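## Task

Take plates B83 and B33 out of plate hotel H1 and drop them into the waste bin WASTE, which has to be standing upright afterwards. Every remaining plate must be back home in its original slot, resting there without the robot's support. Finish by opening the gripper and moving the hand away.

## Robot and tools

Robot: one Doosan M1013 six-joint arm carrying a Robotiq 2F-140 parallel gripper. There is only this one arm, so every command is for it. The fingers point along the gripper's +z axis and close along its y axis. The reported hand point (end_effector_position, link pinch) sits between the pads when closed; fingertips extend roughly 33 mm past it when closed and 9 mm when fully open. While closing, the tips travel about 24 mm further from the arm, so keep that much clearance above any surface.

Frame: the scene frame has its origin on the table top below the arm base, +z up, and +y to the left when facing along +x. Positions are in metres, orientation as a wxyz quaternion, velocities in m/s and rad/s. The printed hand position may be slightly wrong, worse when the arm is stretched out.

Scene items: plate hotel H1 has 6 slots numbered from slot 1 at the bottom; each plate's ID label faces the front. A plate counts as home when flat on its shelf, short end toward the front, pushed fully back against the stop; releasing one far short of home may let it tip off. WASTE is loose on the table; open the gripper only when the whole plate is inside it, and keep the bin upright. To identify a plate you can lay it flat in nest RD with well A1 at the nest corner marked A1 (on a labelled item, A1 is at the labelled short end, in the corner opposite the labelled long side); the fixed scanner beside RD then reports its ID once its view is clear. Occasional brief tugs on a held part or nudges to loose objects can happen.

execute_actions(actions): a list of actions run in sequence; an empty list just returns state and images. Each action is an object with any of "rows", "steps", "until".
- rows: 1 to 15 rows, each applied for one control step (1/30 s). A row is 9 numbers, each in [-1, 1]: dx, dy, dz, rx, ry, rz, position, force_limit, speed.
- dx, dy, dz, rx, ry, rz are an offset, not a pose: the target relative to the gripper's measured pose at the start of that action, expressed in the gripper's own axes. Every row in the action is measured from that same start pose, not from the row before. For the first action of a call, the start is the last pose a result reported. Scale: 1.0 equals 0.6 m for translation or 180 degrees for rotation; rx, ry, rz form a single rotation vector.
- position: absolute finger command; +1 fully open (140 mm gap), pads touch near -0.8, -1 keeps closing until blocked. force_limit: squeeze strength, roughly 14 N at -1, 60 N at 0, 107 N at +1 (for parts up to 40 mm wide). speed: finger gap rate, about 30 mm/s at -1, 140 at 0, 250 at +1.
- steps: duration in control steps, 1 to 450, default 15, never fewer than the number of rows. After the last row the arm keeps heading for that row's target and the gripper keeps its command, so long moves need many steps. If steps run out the arm may only drift a little further; send the remainder in the next action.
- until: stop the action early once all conditions hold, e.g. {"scanner": {"code": "b83"}} or {"scanner": {"reads": [">", 0]}}. Comparisons are "=", "!=", "<", "<=", ">", ">="; numbers always need one. It only reads the device; the arm may still be moving. Any out-of-range number or unknown name rejects the whole call.

Motion limits: each step the commanded pose is clipped to 70 mm and 16 degrees from the measured one; damped inverse kinematics favours position over orientation. For gentle motion ramp the offset gradually, e.g. add 0.01 per row (6 mm per step). Sudden starts can shake a held plate loose.

zoom_image(camera, region): camera is cam_head_left (896x504), cam_head_right (896x504) or cam_wrist (616x616); region is [x0, y0, x1, y1] in that image's pixels from its top-left, at most 504 by 504. read_manual(section) gives only licence texts. finished_scene(scene) closes scene 1 or 2 irreversibly and reports success; only call it when the goal holds stably.

Results: state line with pose and velocities; "Hand target" is where the controller is currently driving; "pose unreachable" means the clearance check altered or blocked the command (the mount counts as arm) and the arm will soon rest. object_status: 0 moving, 1 blocked while opening, 2 blocked while closing (a proper grip), 3 reached command or pads touched (thin item may still be held). Stopped fingers hold until position changes by at least 0.01; to squeeze harder raise force_limit and switch position between -1 and -0.98. position_measured is in counts: 3 fully open, 230 pads touching. Scanner reports code (lower-case ID or no_read, never wrong) and reads (count of changes from no_read to an ID). Camera calibration lines may appear when values differ.

Avoid: joint torque over its load limit (waist and shoulder 319, elbow 150, wrist joints 42.3 N m, held weight included) or any external force of 144 N; either halts the arm for 10 s and cancels the rest of the call. Holding loads heats motors; MOTOR HOT warns, and an OVER-TEMPERATURE FAULT brakes the arm. Never drop, slam or push items hard, and never let anything leave the table.

Each tool is called after "Request:" as name([rows], argument=value, ...), one row to a line, values as JSON.

## Session

Request:
execute_actions(actions=[])

Scene clock: 0.00 s.
end_effector_position=(+0.5154, -0.3846, +0.3129) position_measured=3 object_status=3 end_effector_quat_wxyz=(-0.335, +0.351, +0.594, -0.642) end_effector_velocity=(+0.001, +0.001, +0.000) end_effector_angular_velocity=(-0.001, -0.001, +0.002)
Joint positions: [-0.321  0.756  1.588 -1.057  2.09  -0.637]
Joint velocities: [ 0.001 -0.    -0.    -0.    -0.001  0.001]
Hand target: +0.515, -0.385, +0.313; -0.335, +0.351, +0.594, -0.642
scanner: code=no_read reads=0

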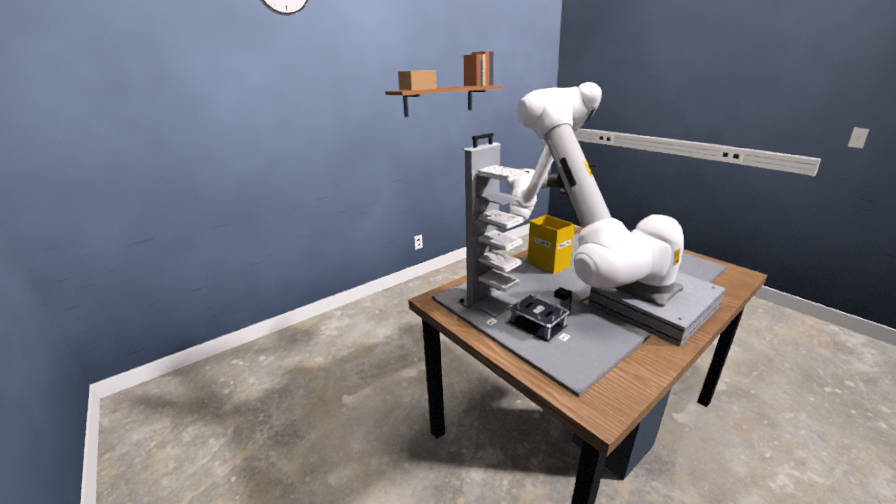

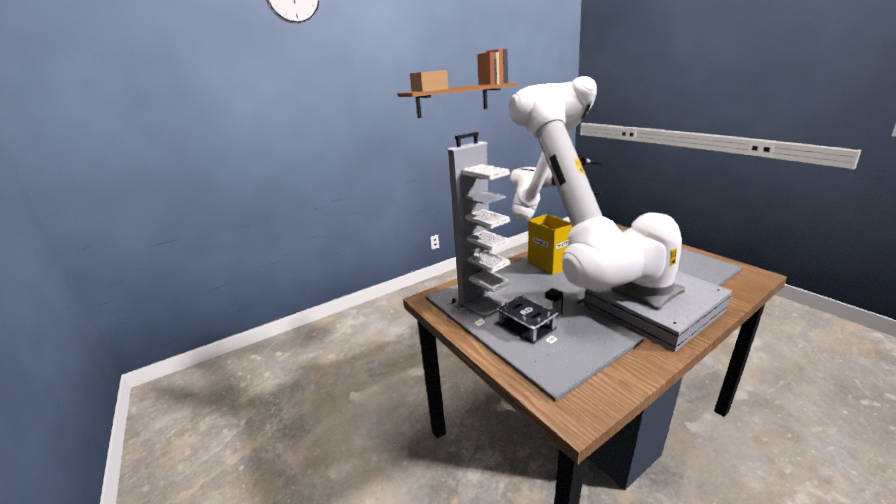

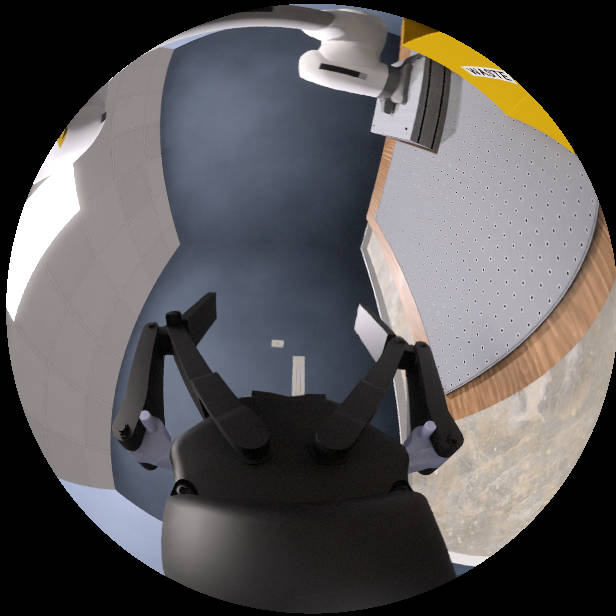

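Request:
zoom_image(camera="cam_head_left", region=[400, 120, 640, 360])

Request:
zoom_image(camera="cam_head_right", region=[400, 120, 640, 360])

Region (400, 120, 640, 360) of cam_head_left's 896x504 image, scaled by 2.100, with more detail than that image has.

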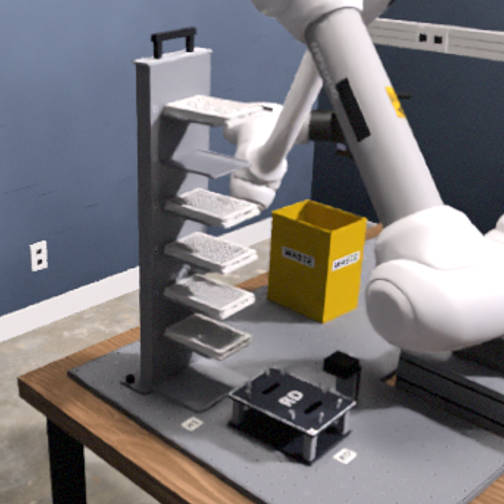

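Region (400, 120, 640, 360) of cam_head_right's 896x504 image, scaled by 2.100, with more detail than that image has.

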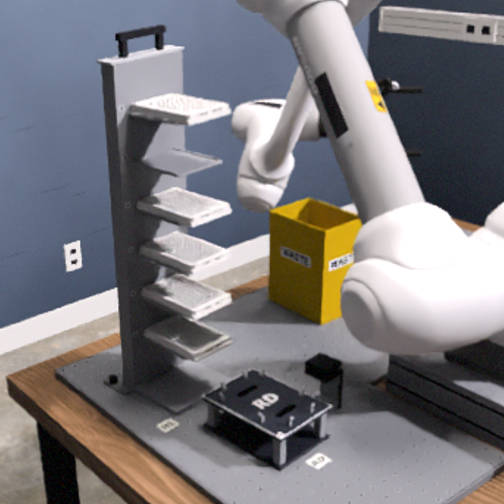

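Request:
execute_actions([
  {"rows":[[0.29,-0.18,-0.25,-0.276,0.53,0.49,1,0,0]],"steps":90},
])

Scene clock: 22.87 s.
end_effector_position=(+0.5514, -0.1509, +0.4041) position_measured=3 object_status=3 end_effector_quat_wxyz=(-0.001, +1.000, -0.002, +0.001) end_effector_velocity=(-0.000, -0.000, +0.000) end_effector_angular_velocity=(-0.000, -0.001, -0.002)
Joint positions: [-0.365  0.046  1.737  0.018  1.366  1.224]
Joint velocities: [-0.001 -0.001 -0.     0.     0.     0.001]
Hand target: +0.551, -0.151, +0.404; -0.001, +1.000, -0.002, +0.001
Off the commanded pose: 0.001 m, 0 deg.
scanner: code=no_read reads=0
camera_calibration (this result's frames):
cam_wrist: T_world_to_cam=[[0.0795975, -0.988321, 0.129948, -0.26861], [-0.938806, -0.0304984, 0.343094, 0.381862], [-0.335124, -0.149305, -0.930269, 0.718919], [0, 0, 0, 1]] pos_world=[0.620801, -0.146489, 0.572679]

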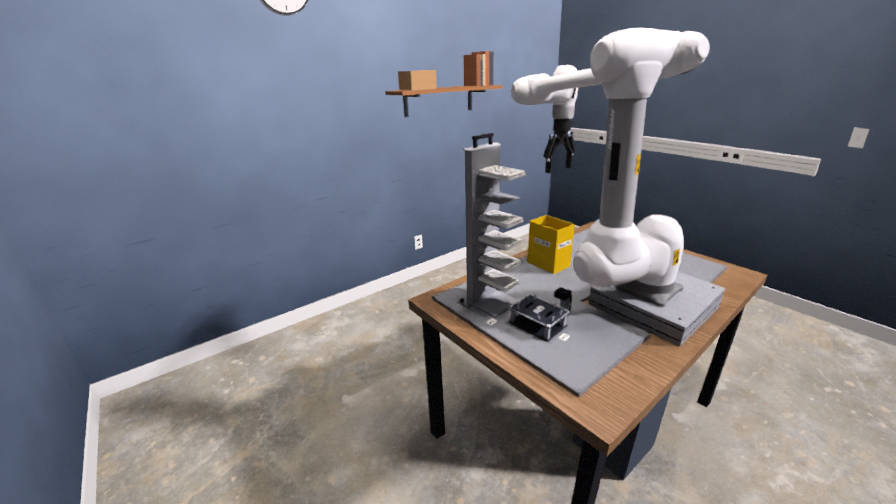

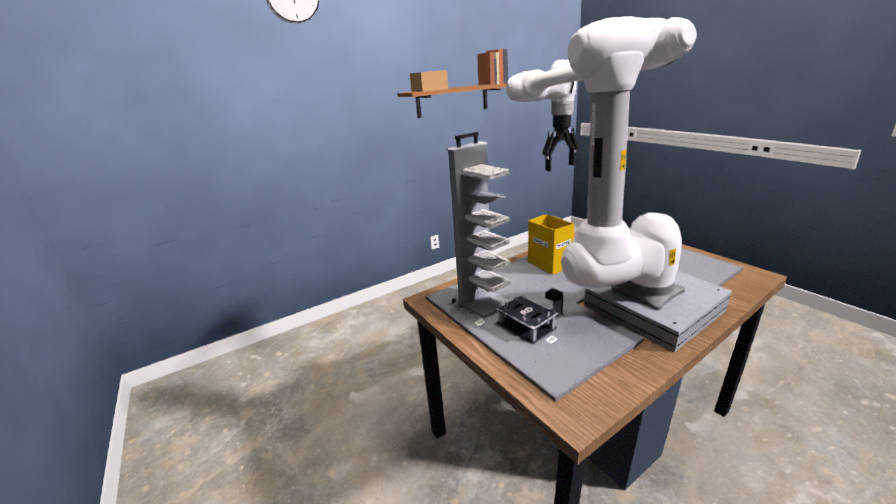

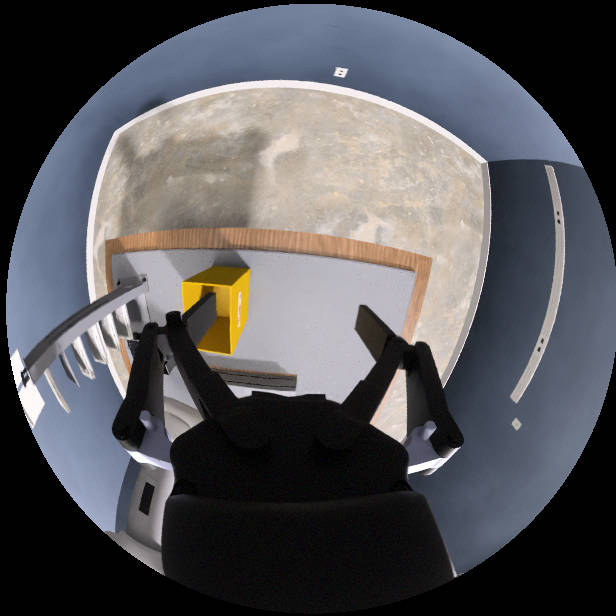

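Request:
execute_actions([
  {"rows":[[-0.42,-0.5,-0.15,0,0,0,1,0,0]],"steps":50},
  {"rows":[[-0.4,-0.45,0,0,0,0,1,0,0]],"steps":50},
  {"rows":[[0.05,0,0.2,0,0.5,0,1,0,0]],"steps":75},
])

Scene clock: 32.40 s.
end_effector_position=(+0.0922, +0.4197, +0.3745) position_measured=3 object_status=3 end_effector_quat_wxyz=(+0.000, +0.706, -0.002, +0.708) end_effector_velocity=(+0.000, +0.000, +0.000) end_effector_angular_velocity=(+0.001, +0.001, +0.000)
Joint positions: [ 2.004  0.244  2.268 -1.195  1.834  4.153]
Joint velocities: [-0.    -0.001 -0.    -0.    -0.     0.   ]
Hand target: +0.092, +0.420, +0.374; +0.000, +0.706, -0.002, +0.708
Off the commanded pose: 0.001 m, 0 deg.
scanner: code=no_read reads=0
camera_calibration (this result's frames):
cam_wrist: T_world_to_cam=[[-0.135683, -0.987535, 0.0797786, 0.373959], [-0.34095, -0.0290636, -0.939632, 0.402908], [0.930238, -0.154693, -0.332757, 0.284532], [0, 0, 0, 1]] pos_world=[-0.0765705, 0.425022, 0.443432]

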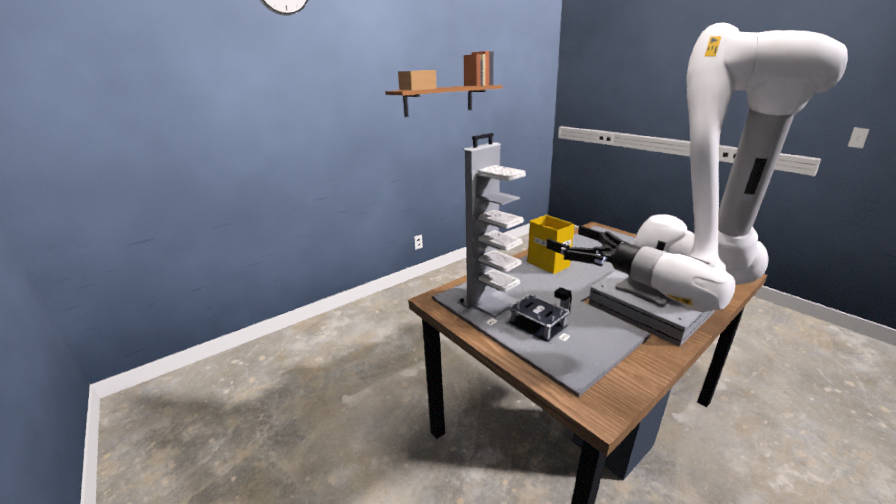

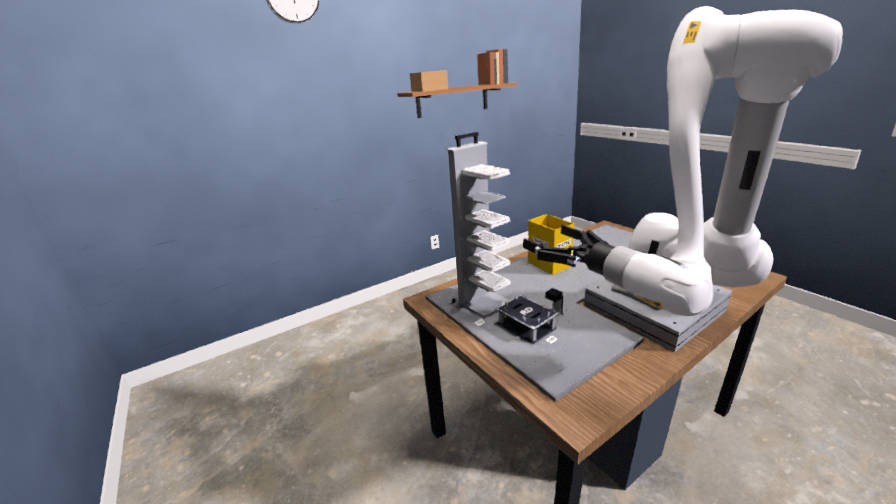

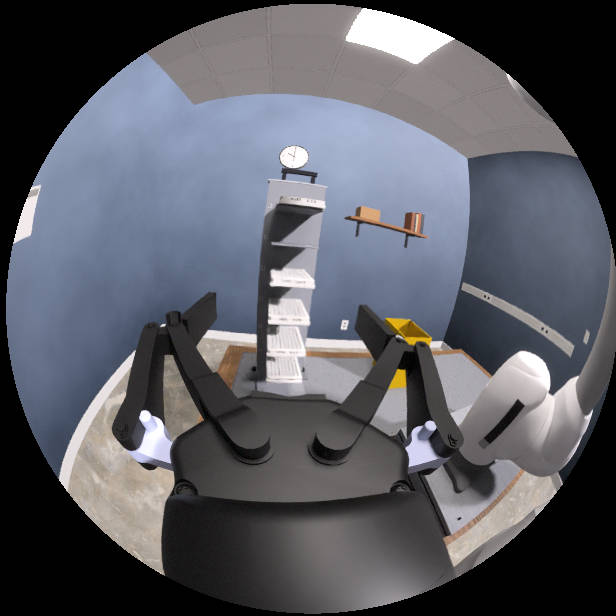

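Request:
zoom_image(camera="cam_wrist", region=[240, 180, 350, 400])

Region (240, 180, 350, 400) of cam_wrist's 616x616 image, scaled by 2.291, with more detail than that image has.

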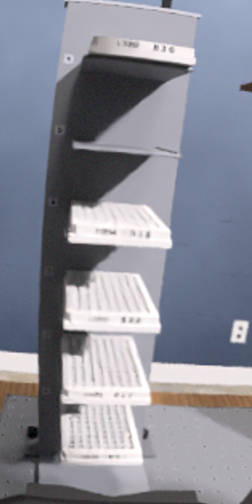

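Request:
execute_actions([
  {"rows":[[-0.13,0.025,0.22,0,0,0,1,0,0]],"steps":30},
])

Request:
zoom_image(camera="cam_wrist", region=[210, 100, 400, 400])

Scene clock: 39.20 s.
end_effector_position=(+0.2242, +0.4045, +0.2968) position_measured=3 object_status=3 end_effector_quat_wxyz=(+0.000, +0.706, -0.002, +0.708) end_effector_velocity=(+0.000, -0.000, -0.000) end_effector_angular_velocity=(-0.002, -0.000, -0.001)
Joint positions: [ 1.732  0.326  2.419 -1.403  1.642  4.342]
Joint velocities: [-0.001  0.001 -0.     0.    -0.    -0.001]
Hand target: +0.224, +0.405, +0.297; +0.000, +0.706, -0.002, +0.708
Off the commanded pose: 0.000 m, 0 deg.
scanner: code=no_read reads=0
camera_calibration (this result's frames):
cam_wrist: T_world_to_cam=[[-0.135389, -0.987578, 0.0797411, 0.383099], [-0.340719, -0.0291665, -0.939713, 0.374529], [0.930366, -0.154396, -0.332538, 0.133321], [0, 0, 0, 1]] pos_world=[0.0554387, 0.409848, 0.365735]

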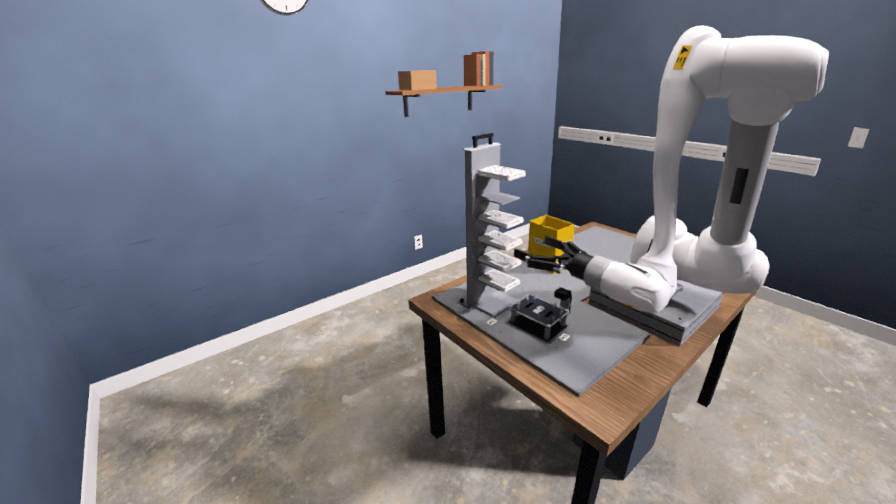

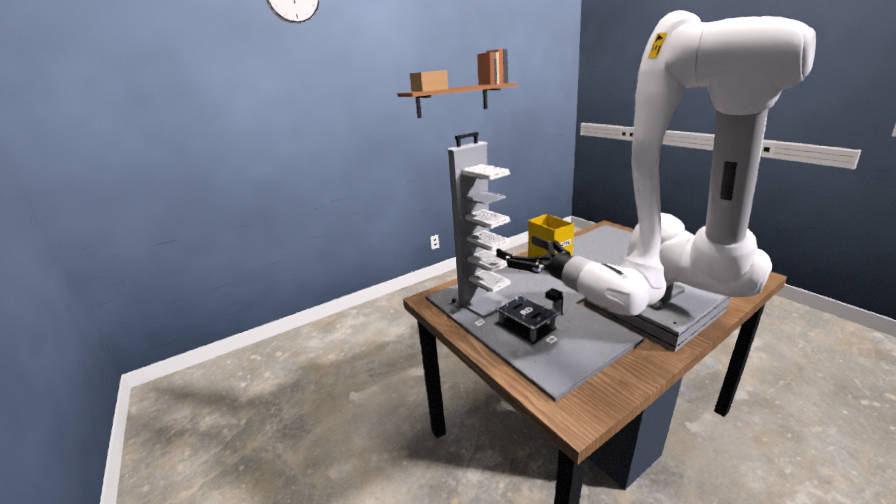

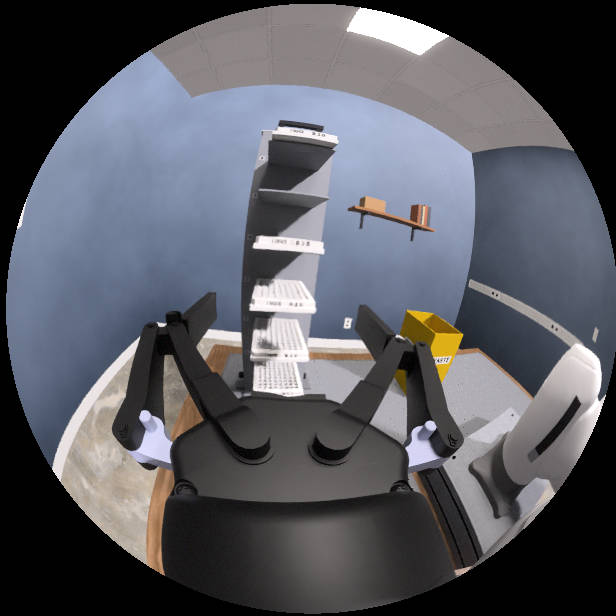

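Region (210, 100, 400, 400) of cam_wrist's 616x616 image, scaled by 1.680, with more detail than that image has; it fills the left 319 columns of this view, and the rest is white.

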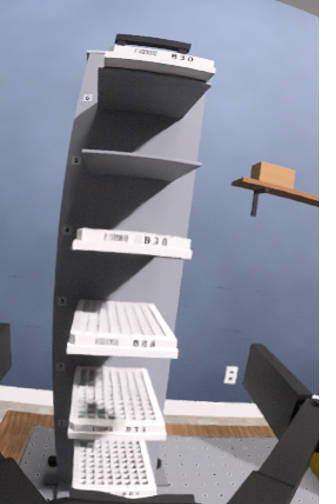

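Request:
execute_actions([
  {"rows":[[-0.145,0,0.03,0,0,0,1,0,0]],"steps":25},
])

Request:
zoom_image(camera="cam_wrist", region=[200, 200, 380, 400])

Scene clock: 45.00 s.
end_effector_position=(+0.2424, +0.4048, +0.2100) position_measured=3 object_status=3 end_effector_quat_wxyz=(-0.000, +0.706, -0.002, +0.708) end_effector_velocity=(-0.000, +0.000, -0.001) end_effector_angular_velocity=(-0.004, -0.001, +0.000)
Joint positions: [ 1.688  0.53   2.434 -1.435  1.597  4.557]
Joint velocities: [ 0.     0.003  0.    -0.     0.    -0.001]
Hand target: +0.242, +0.405, +0.210; -0.000, +0.706, -0.002, +0.708
Off the commanded pose: 0.000 m, 0 deg.
scanner: code=no_read reads=0
camera_calibration (this result's frames):
cam_wrist: T_world_to_cam=[[-0.135036, -0.987628, 0.0797309, 0.392708], [-0.340638, -0.0292902, -0.939738, 0.299123], [0.930447, -0.154058, -0.332468, 0.0873982], [0, 0, 0, 1]] pos_world=[0.073603, 0.410075, 0.278844]

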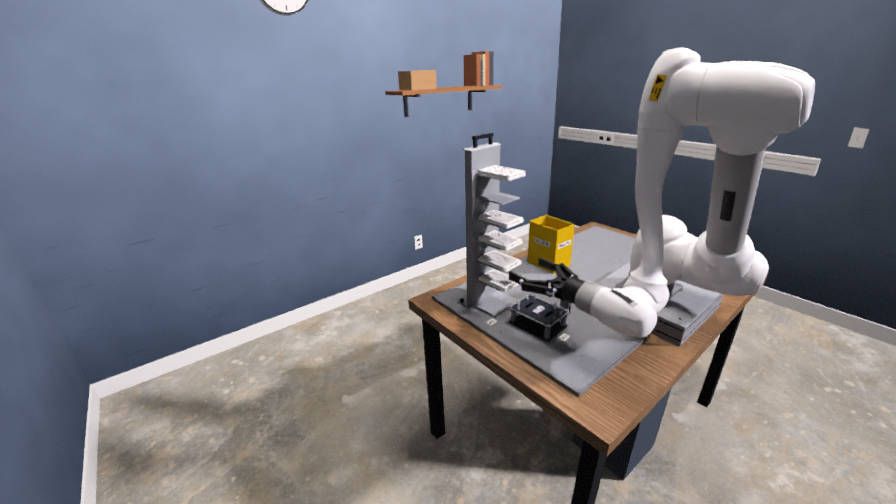

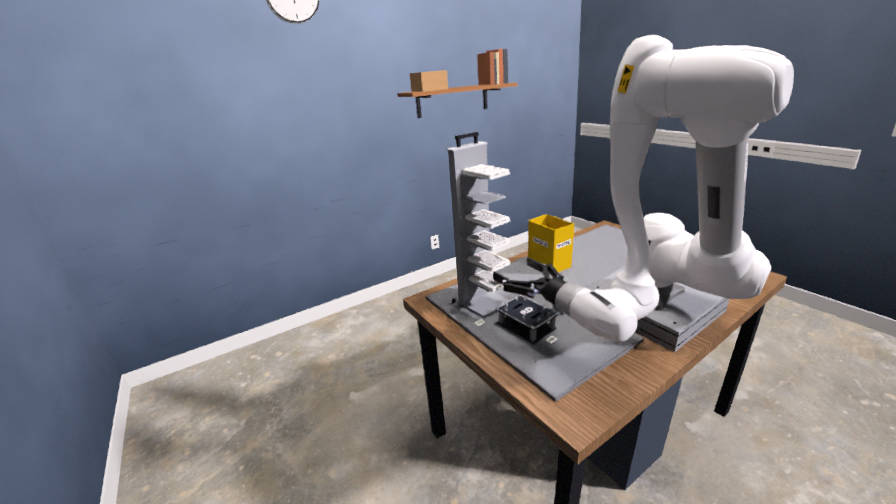

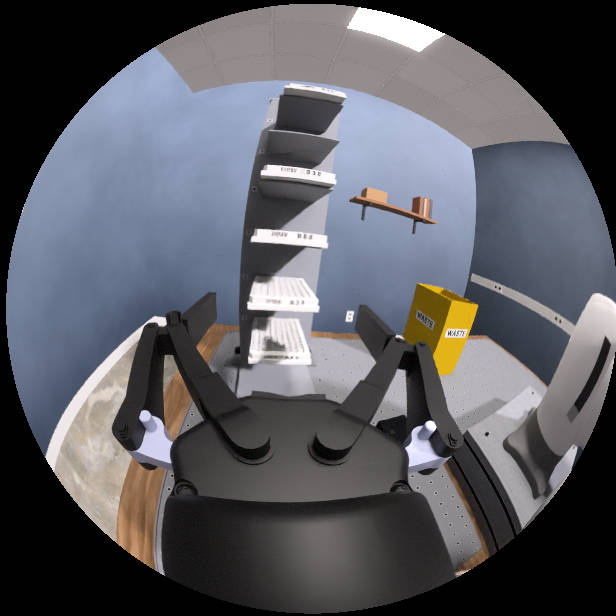

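Region (200, 200, 380, 400) of cam_wrist's 616x616 image, scaled by 2.520, with more detail than that image has; it fills the left 454 columns of this view, and the rest is white.

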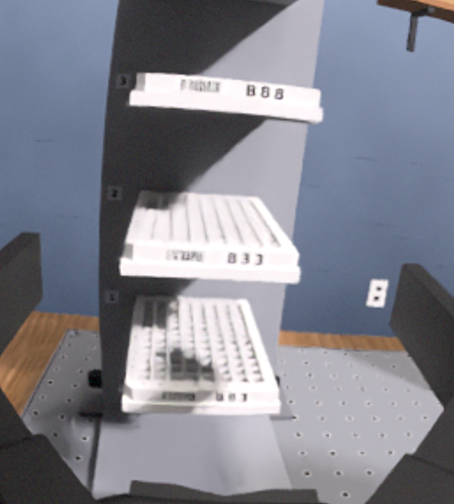

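Request:
execute_actions([
  {"rows":[[-0.015,0,0.1,0.025,0,0,0.6,0,0]],"steps":25},
])

Request:
zoom_image(camera="cam_wrist", region=[160, 200, 420, 400])

Request:
zoom_image(camera="cam_head_left", region=[460, 230, 600, 330])

Scene clock: 52.37 s.
end_effector_position=(+0.3024, +0.4047, +0.2011) position_measured=53 object_status=3 end_effector_quat_wxyz=(-0.028, +0.705, +0.026, +0.708) end_effector_velocity=(-0.001, -0.000, +0.000) end_effector_angular_velocity=(+0.001, +0.000, +0.001)
Joint positions: [ 1.538  0.542  2.497 -1.661  1.565  4.63 ]
Joint velocities: [ 0.002 -0.     0.     0.001 -0.     0.001]
Hand target: +0.302, +0.405, +0.201; -0.028, +0.705, +0.026, +0.708
Off the commanded pose: 0.000 m, 0 deg.
scanner: code=no_read reads=0
camera_calibration (this result's frames):
cam_wrist: T_world_to_cam=[[-0.0570173, -0.995172, 0.0798814, 0.380842], [-0.337039, -0.0561277, -0.939816, 0.321031], [0.939762, -0.0805089, -0.332212, -0.00399727], [0, 0, 0, 1]] pos_world=[0.133671, 0.3967, 0.26996]

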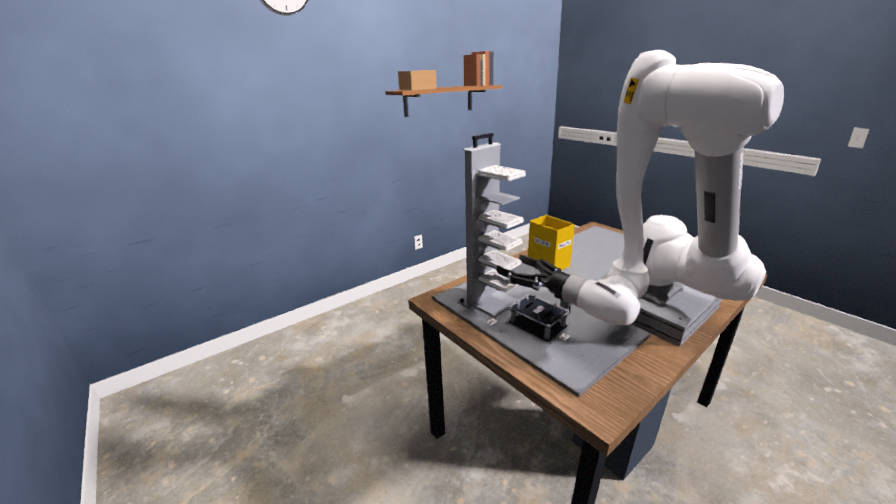

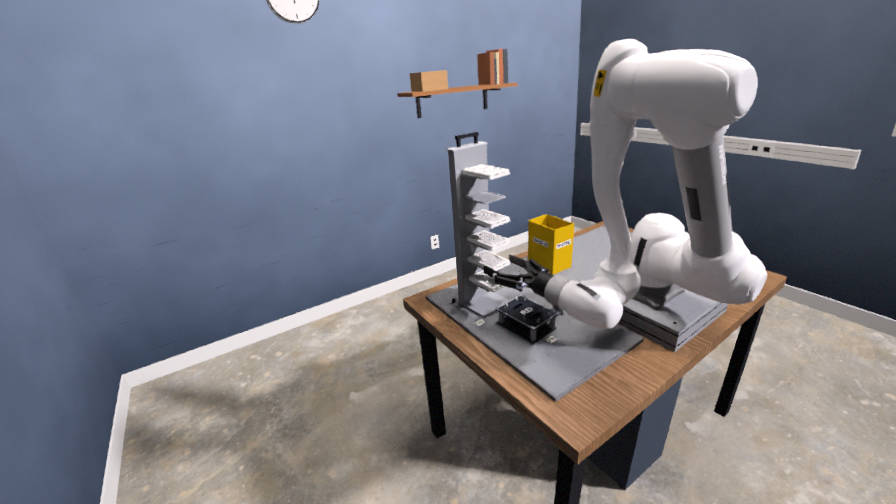

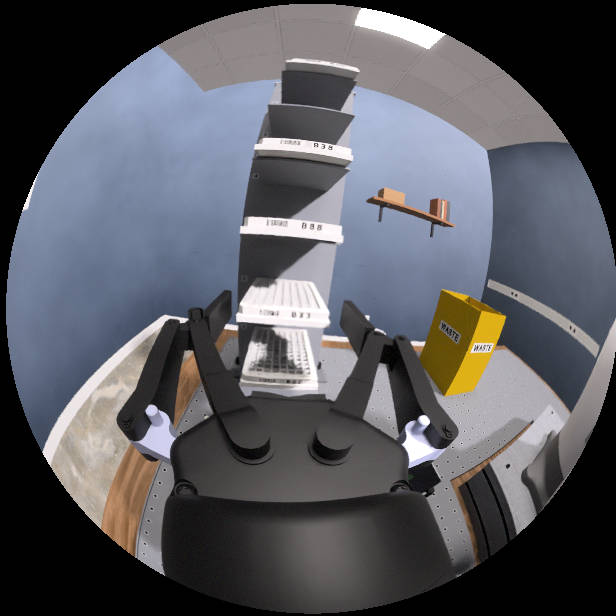

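Region (160, 200, 420, 400) of cam_wrist's 616x616 image, scaled by 1.938, with more detail than that image has; it fills the top 388 rows of this view, and the rest is white.

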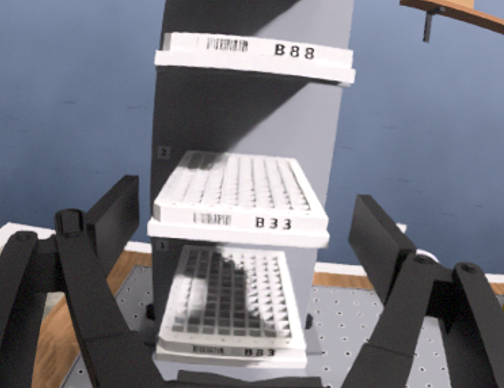

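Region (460, 230, 600, 330) of cam_head_left's 896x504 image, scaled by 3.600, with more detail than that image has; it fills the top 360 rows of this view, and the rest is white.

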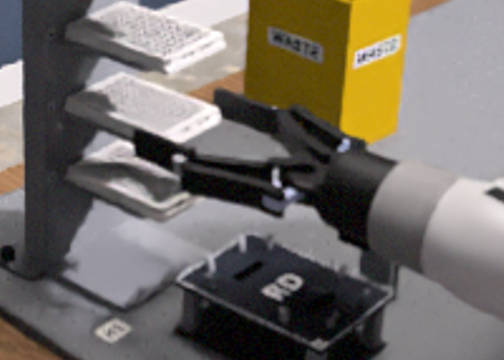

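Request:
execute_actions([
  {"rows":[[0.004,-0.007,0.03,0,0,0,0.6,0,0],[0.004,-0.007,0.06,0,0,0,0.6,0,0]],"steps":18},
  {"rows":[[0,0,0,0,0,0,-1,0,-0.5]],"steps":20},
  {"rows":[[0.005,0,0,0,0,0,-1,0,0],[0.008,0,-0.01,0,0,0,-1,0,0],[0.008,0,-0.02,0,0,0,-1,0,0],[0.008,0,-0.04,0,0,0,-1,0,0]],"steps":15},
])

Request:
zoom_image(camera="cam_head_left", region=[460, 230, 600, 330])

Scene clock: 57.53 s.
end_effector_position=(+0.3140, +0.4096, +0.2084) position_measured=104 object_status=2 end_effector_quat_wxyz=(-0.028, +0.705, +0.026, +0.708) end_effector_velocity=(-0.001, +0.001, +0.001) end_effector_angular_velocity=(+0.004, +0.000, +0.001)
Joint positions: [ 1.508  0.523  2.49  -1.691  1.559  4.605]
Joint velocities: [ 0.001 -0.003 -0.001  0.001 -0.     0.   ]
Hand target: +0.314, +0.410, +0.208; -0.028, +0.705, +0.026, +0.708
Off the commanded pose: 0.000 m, 0 deg.
scanner: code=no_read reads=0
camera_calibration (this result's frames):
cam_wrist: T_world_to_cam=[[-0.0572398, -0.995151, 0.0799901, 0.385871], [-0.337027, -0.0561571, -0.939819, 0.332055], [0.939754, -0.0807538, -0.332178, -0.0120184], [0, 0, 0, 1]] pos_world=[0.145293, 0.401676, 0.277214]

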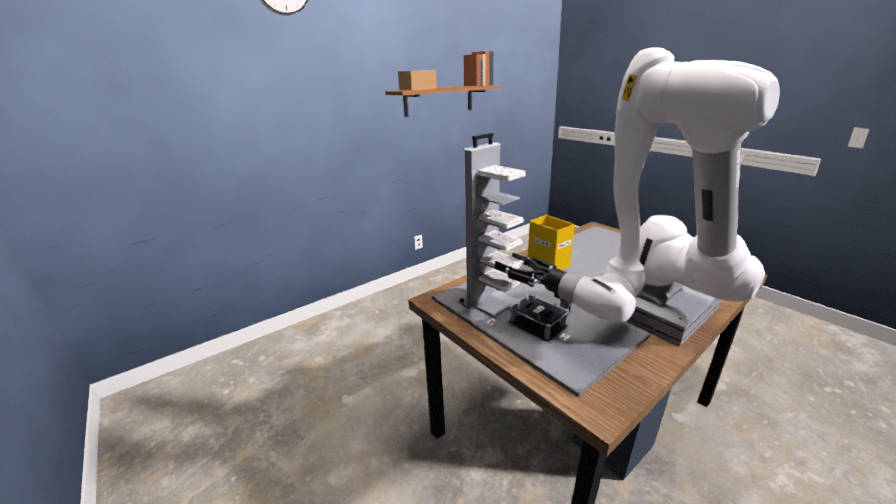

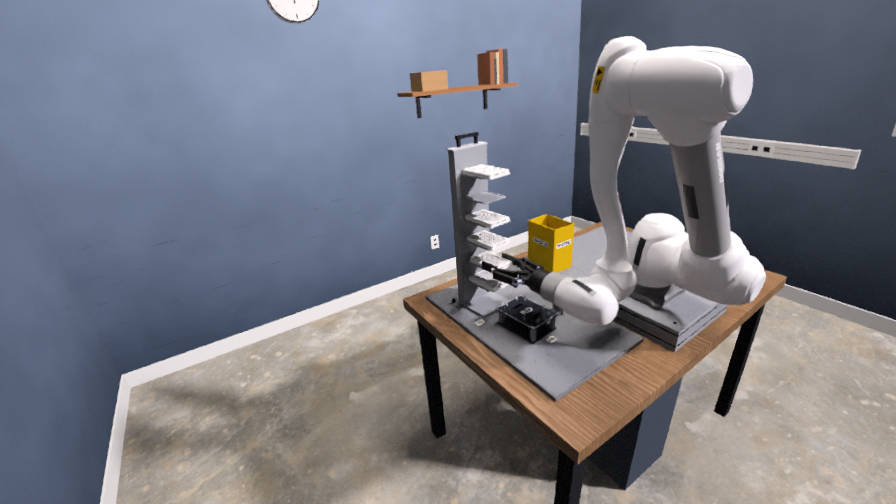

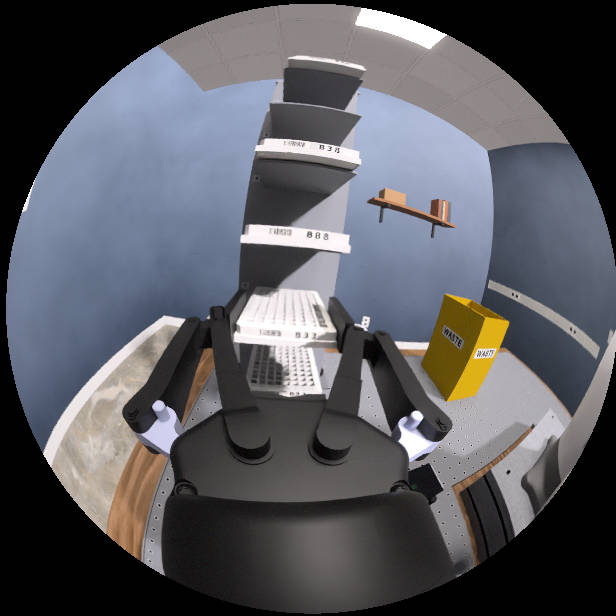

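Region (460, 230, 600, 330) of cam_head_left's 896x504 image, scaled by 3.600, with more detail than that image has; it fills the top 360 rows of this view, and the rest is white.

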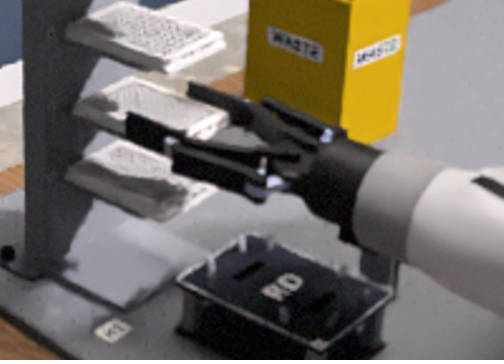

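Request:
execute_actions([
  {"rows":[[0,0,-0.02,0,0,0,-1,0,0],[0,0,-0.04,0,0,0,-1,0,0],[0,0,-0.07,0,0,0,-1,0,0],[0,0,-0.1,0,0,0,-1,0,0],[0,0,-0.14,0,0,0,-1,0,0],[0,0,-0.28,0,0,0,-1,0,0]],"steps":30},
  {"rows":[[0.05,0,0,0,0,0,-1,0,0],[0.1,0,0,0,-0.04,0,-1,0,0],[0.47,0,-0.05,0,-0.5,0,-1,0,0]],"steps":65},
  {"rows":[[0.32,0.47,0,0,0,0,-1,0,0]],"steps":35},
  {"rows":[[0.19,0.24,0.08,0,0,0.5,-1,0,0]],"steps":45},
])

Scene clock: 67.63 s.
end_effector_position=(+0.4524, -0.0071, +0.4413) position_measured=104 object_status=2 end_effector_quat_wxyz=(-0.001, +0.733, -0.680, +0.000) end_effector_velocity=(+0.000, -0.000, -0.000) end_effector_angular_velocity=(-0.000, +0.000, +0.001)
Joint positions: [-0.137 -0.166  1.862  0.018  1.448  2.946]
Joint velocities: [-0.     0.001  0.    -0.    -0.    -0.001]
Hand target: +0.452, -0.007, +0.441; -0.001, +0.733, -0.680, +0.000
Off the commanded pose: 0.000 m, 0 deg.
scanner: code=no_read reads=0
camera_calibration (this result's frames):
cam_wrist: T_world_to_cam=[[-0.978995, -0.15692, 0.130173, 0.361204], [-0.10356, 0.932692, 0.345486, -0.091606], [-0.175625, 0.324748, -0.929352, 0.672664], [0, 0, 0, 1]] pos_world=[0.462266, -0.0763258, 0.609771]

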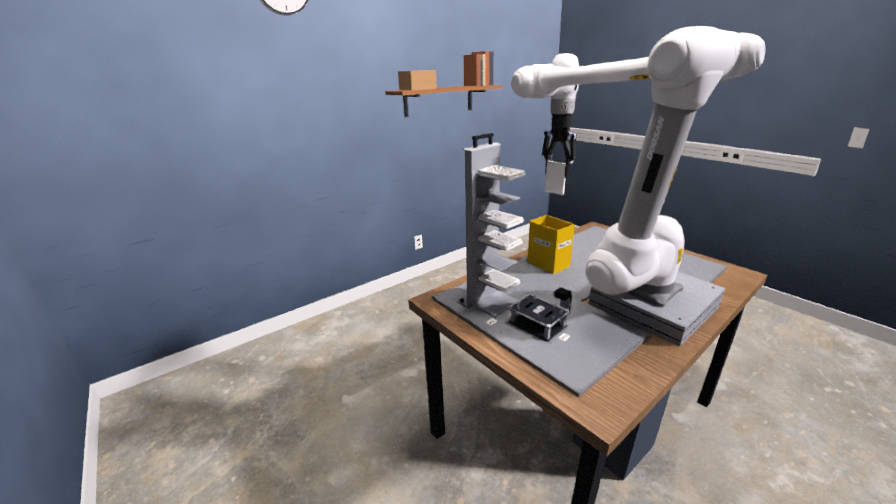

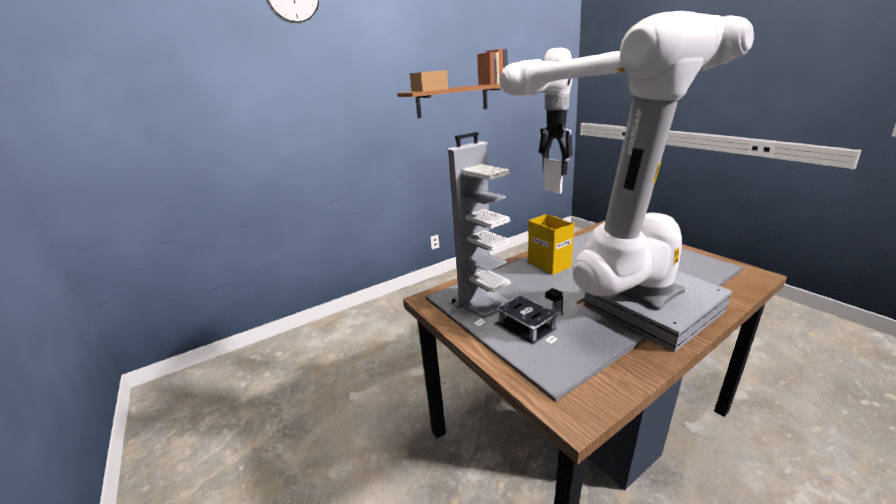

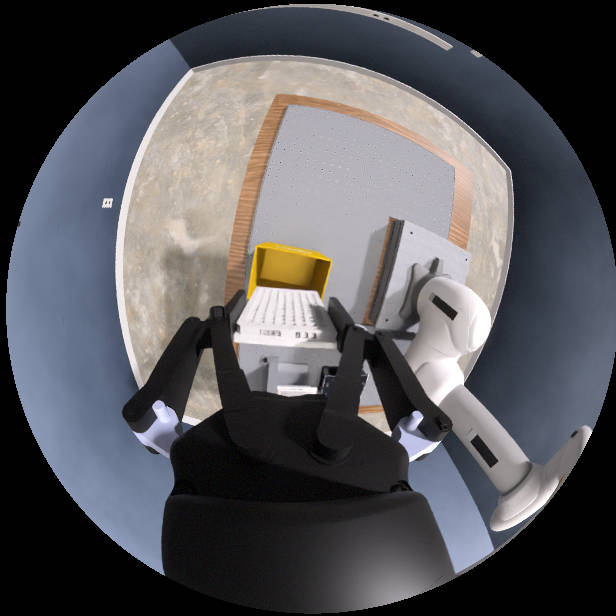

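Request:
execute_actions([
  {"rows":[[-0.03,0.015,0.05,0,0,0.05,-1,0,0],[-0.033,0.015,0.1,0,0,0.05,-1,0,0],[-0.033,0.015,0.25,0,0,0.05,-1,0,0]],"steps":30},
])

Request:
zoom_image(camera="cam_head_left", region=[490, 150, 630, 290])

Scene clock: 77.00 s.
end_effector_position=(+0.4424, +0.0122, +0.2914) position_measured=104 object_status=2 end_effector_quat_wxyz=(-0.001, +0.677, -0.736, -0.000) end_effector_velocity=(-0.000, +0.000, +0.000) end_effector_angular_velocity=(-0.001, +0.000, -0.001)
Joint positions: [-0.091 -0.114  2.097  0.02   1.161  3.143]
Joint velocities: [ 0.001 -0.     0.    -0.001  0.     0.002]
Hand target: +0.442, +0.012, +0.291; -0.001, +0.677, -0.736, -0.000
Off the commanded pose: 0.000 m, 0 deg.
scanner: code=no_read reads=0
camera_calibration (this result's frames):
cam_wrist: T_world_to_cam=[[-0.991461, -0.0019183, 0.130391, 0.377529], [0.0436481, 0.937337, 0.345679, -0.124025], [-0.122884, 0.348419, -0.929249, 0.501614], [0, 0, 0, 1]] pos_world=[0.441359, -0.0577943, 0.459771]

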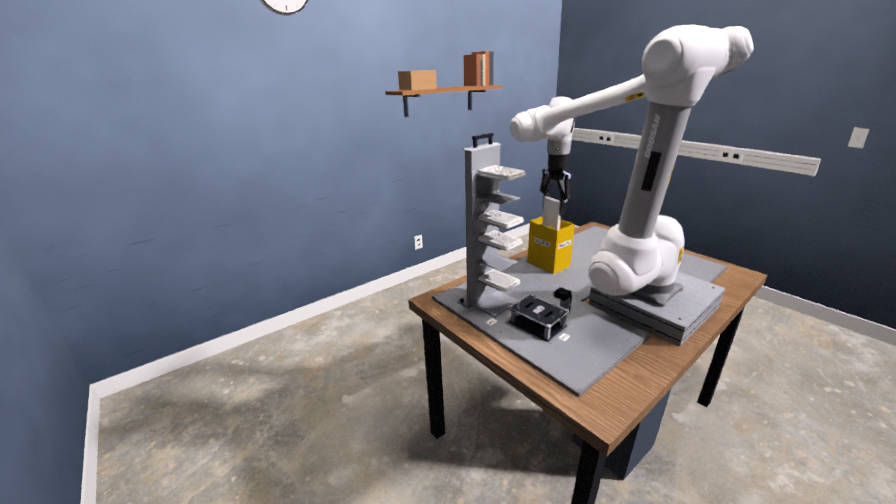

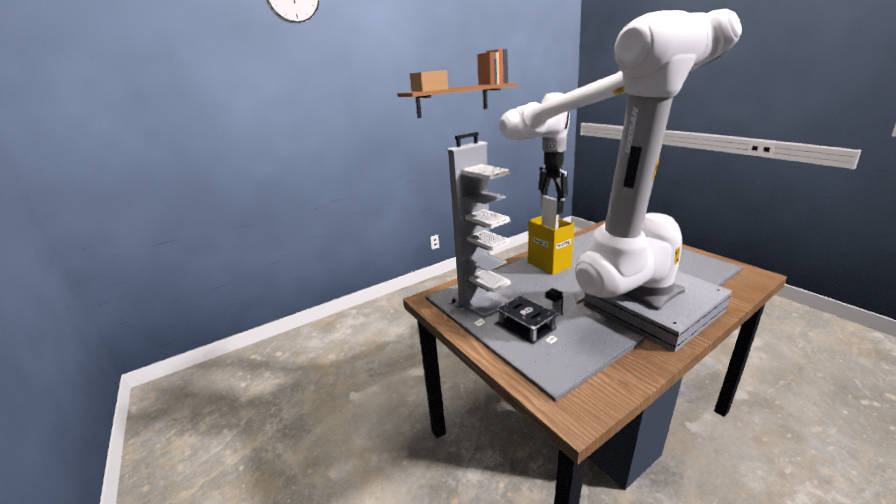

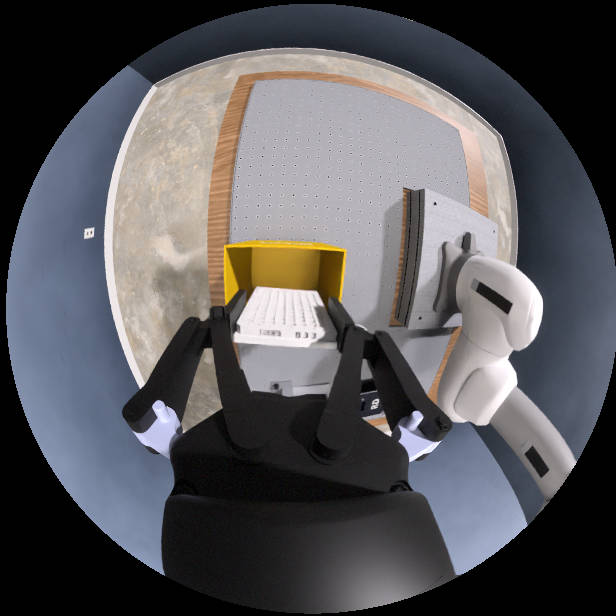

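Region (490, 150, 630, 290) of cam_head_left's 896x504 image, scaled by 3.600, with more detail than that image has.

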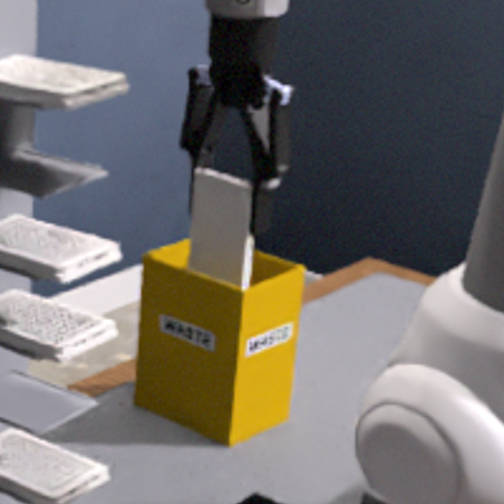

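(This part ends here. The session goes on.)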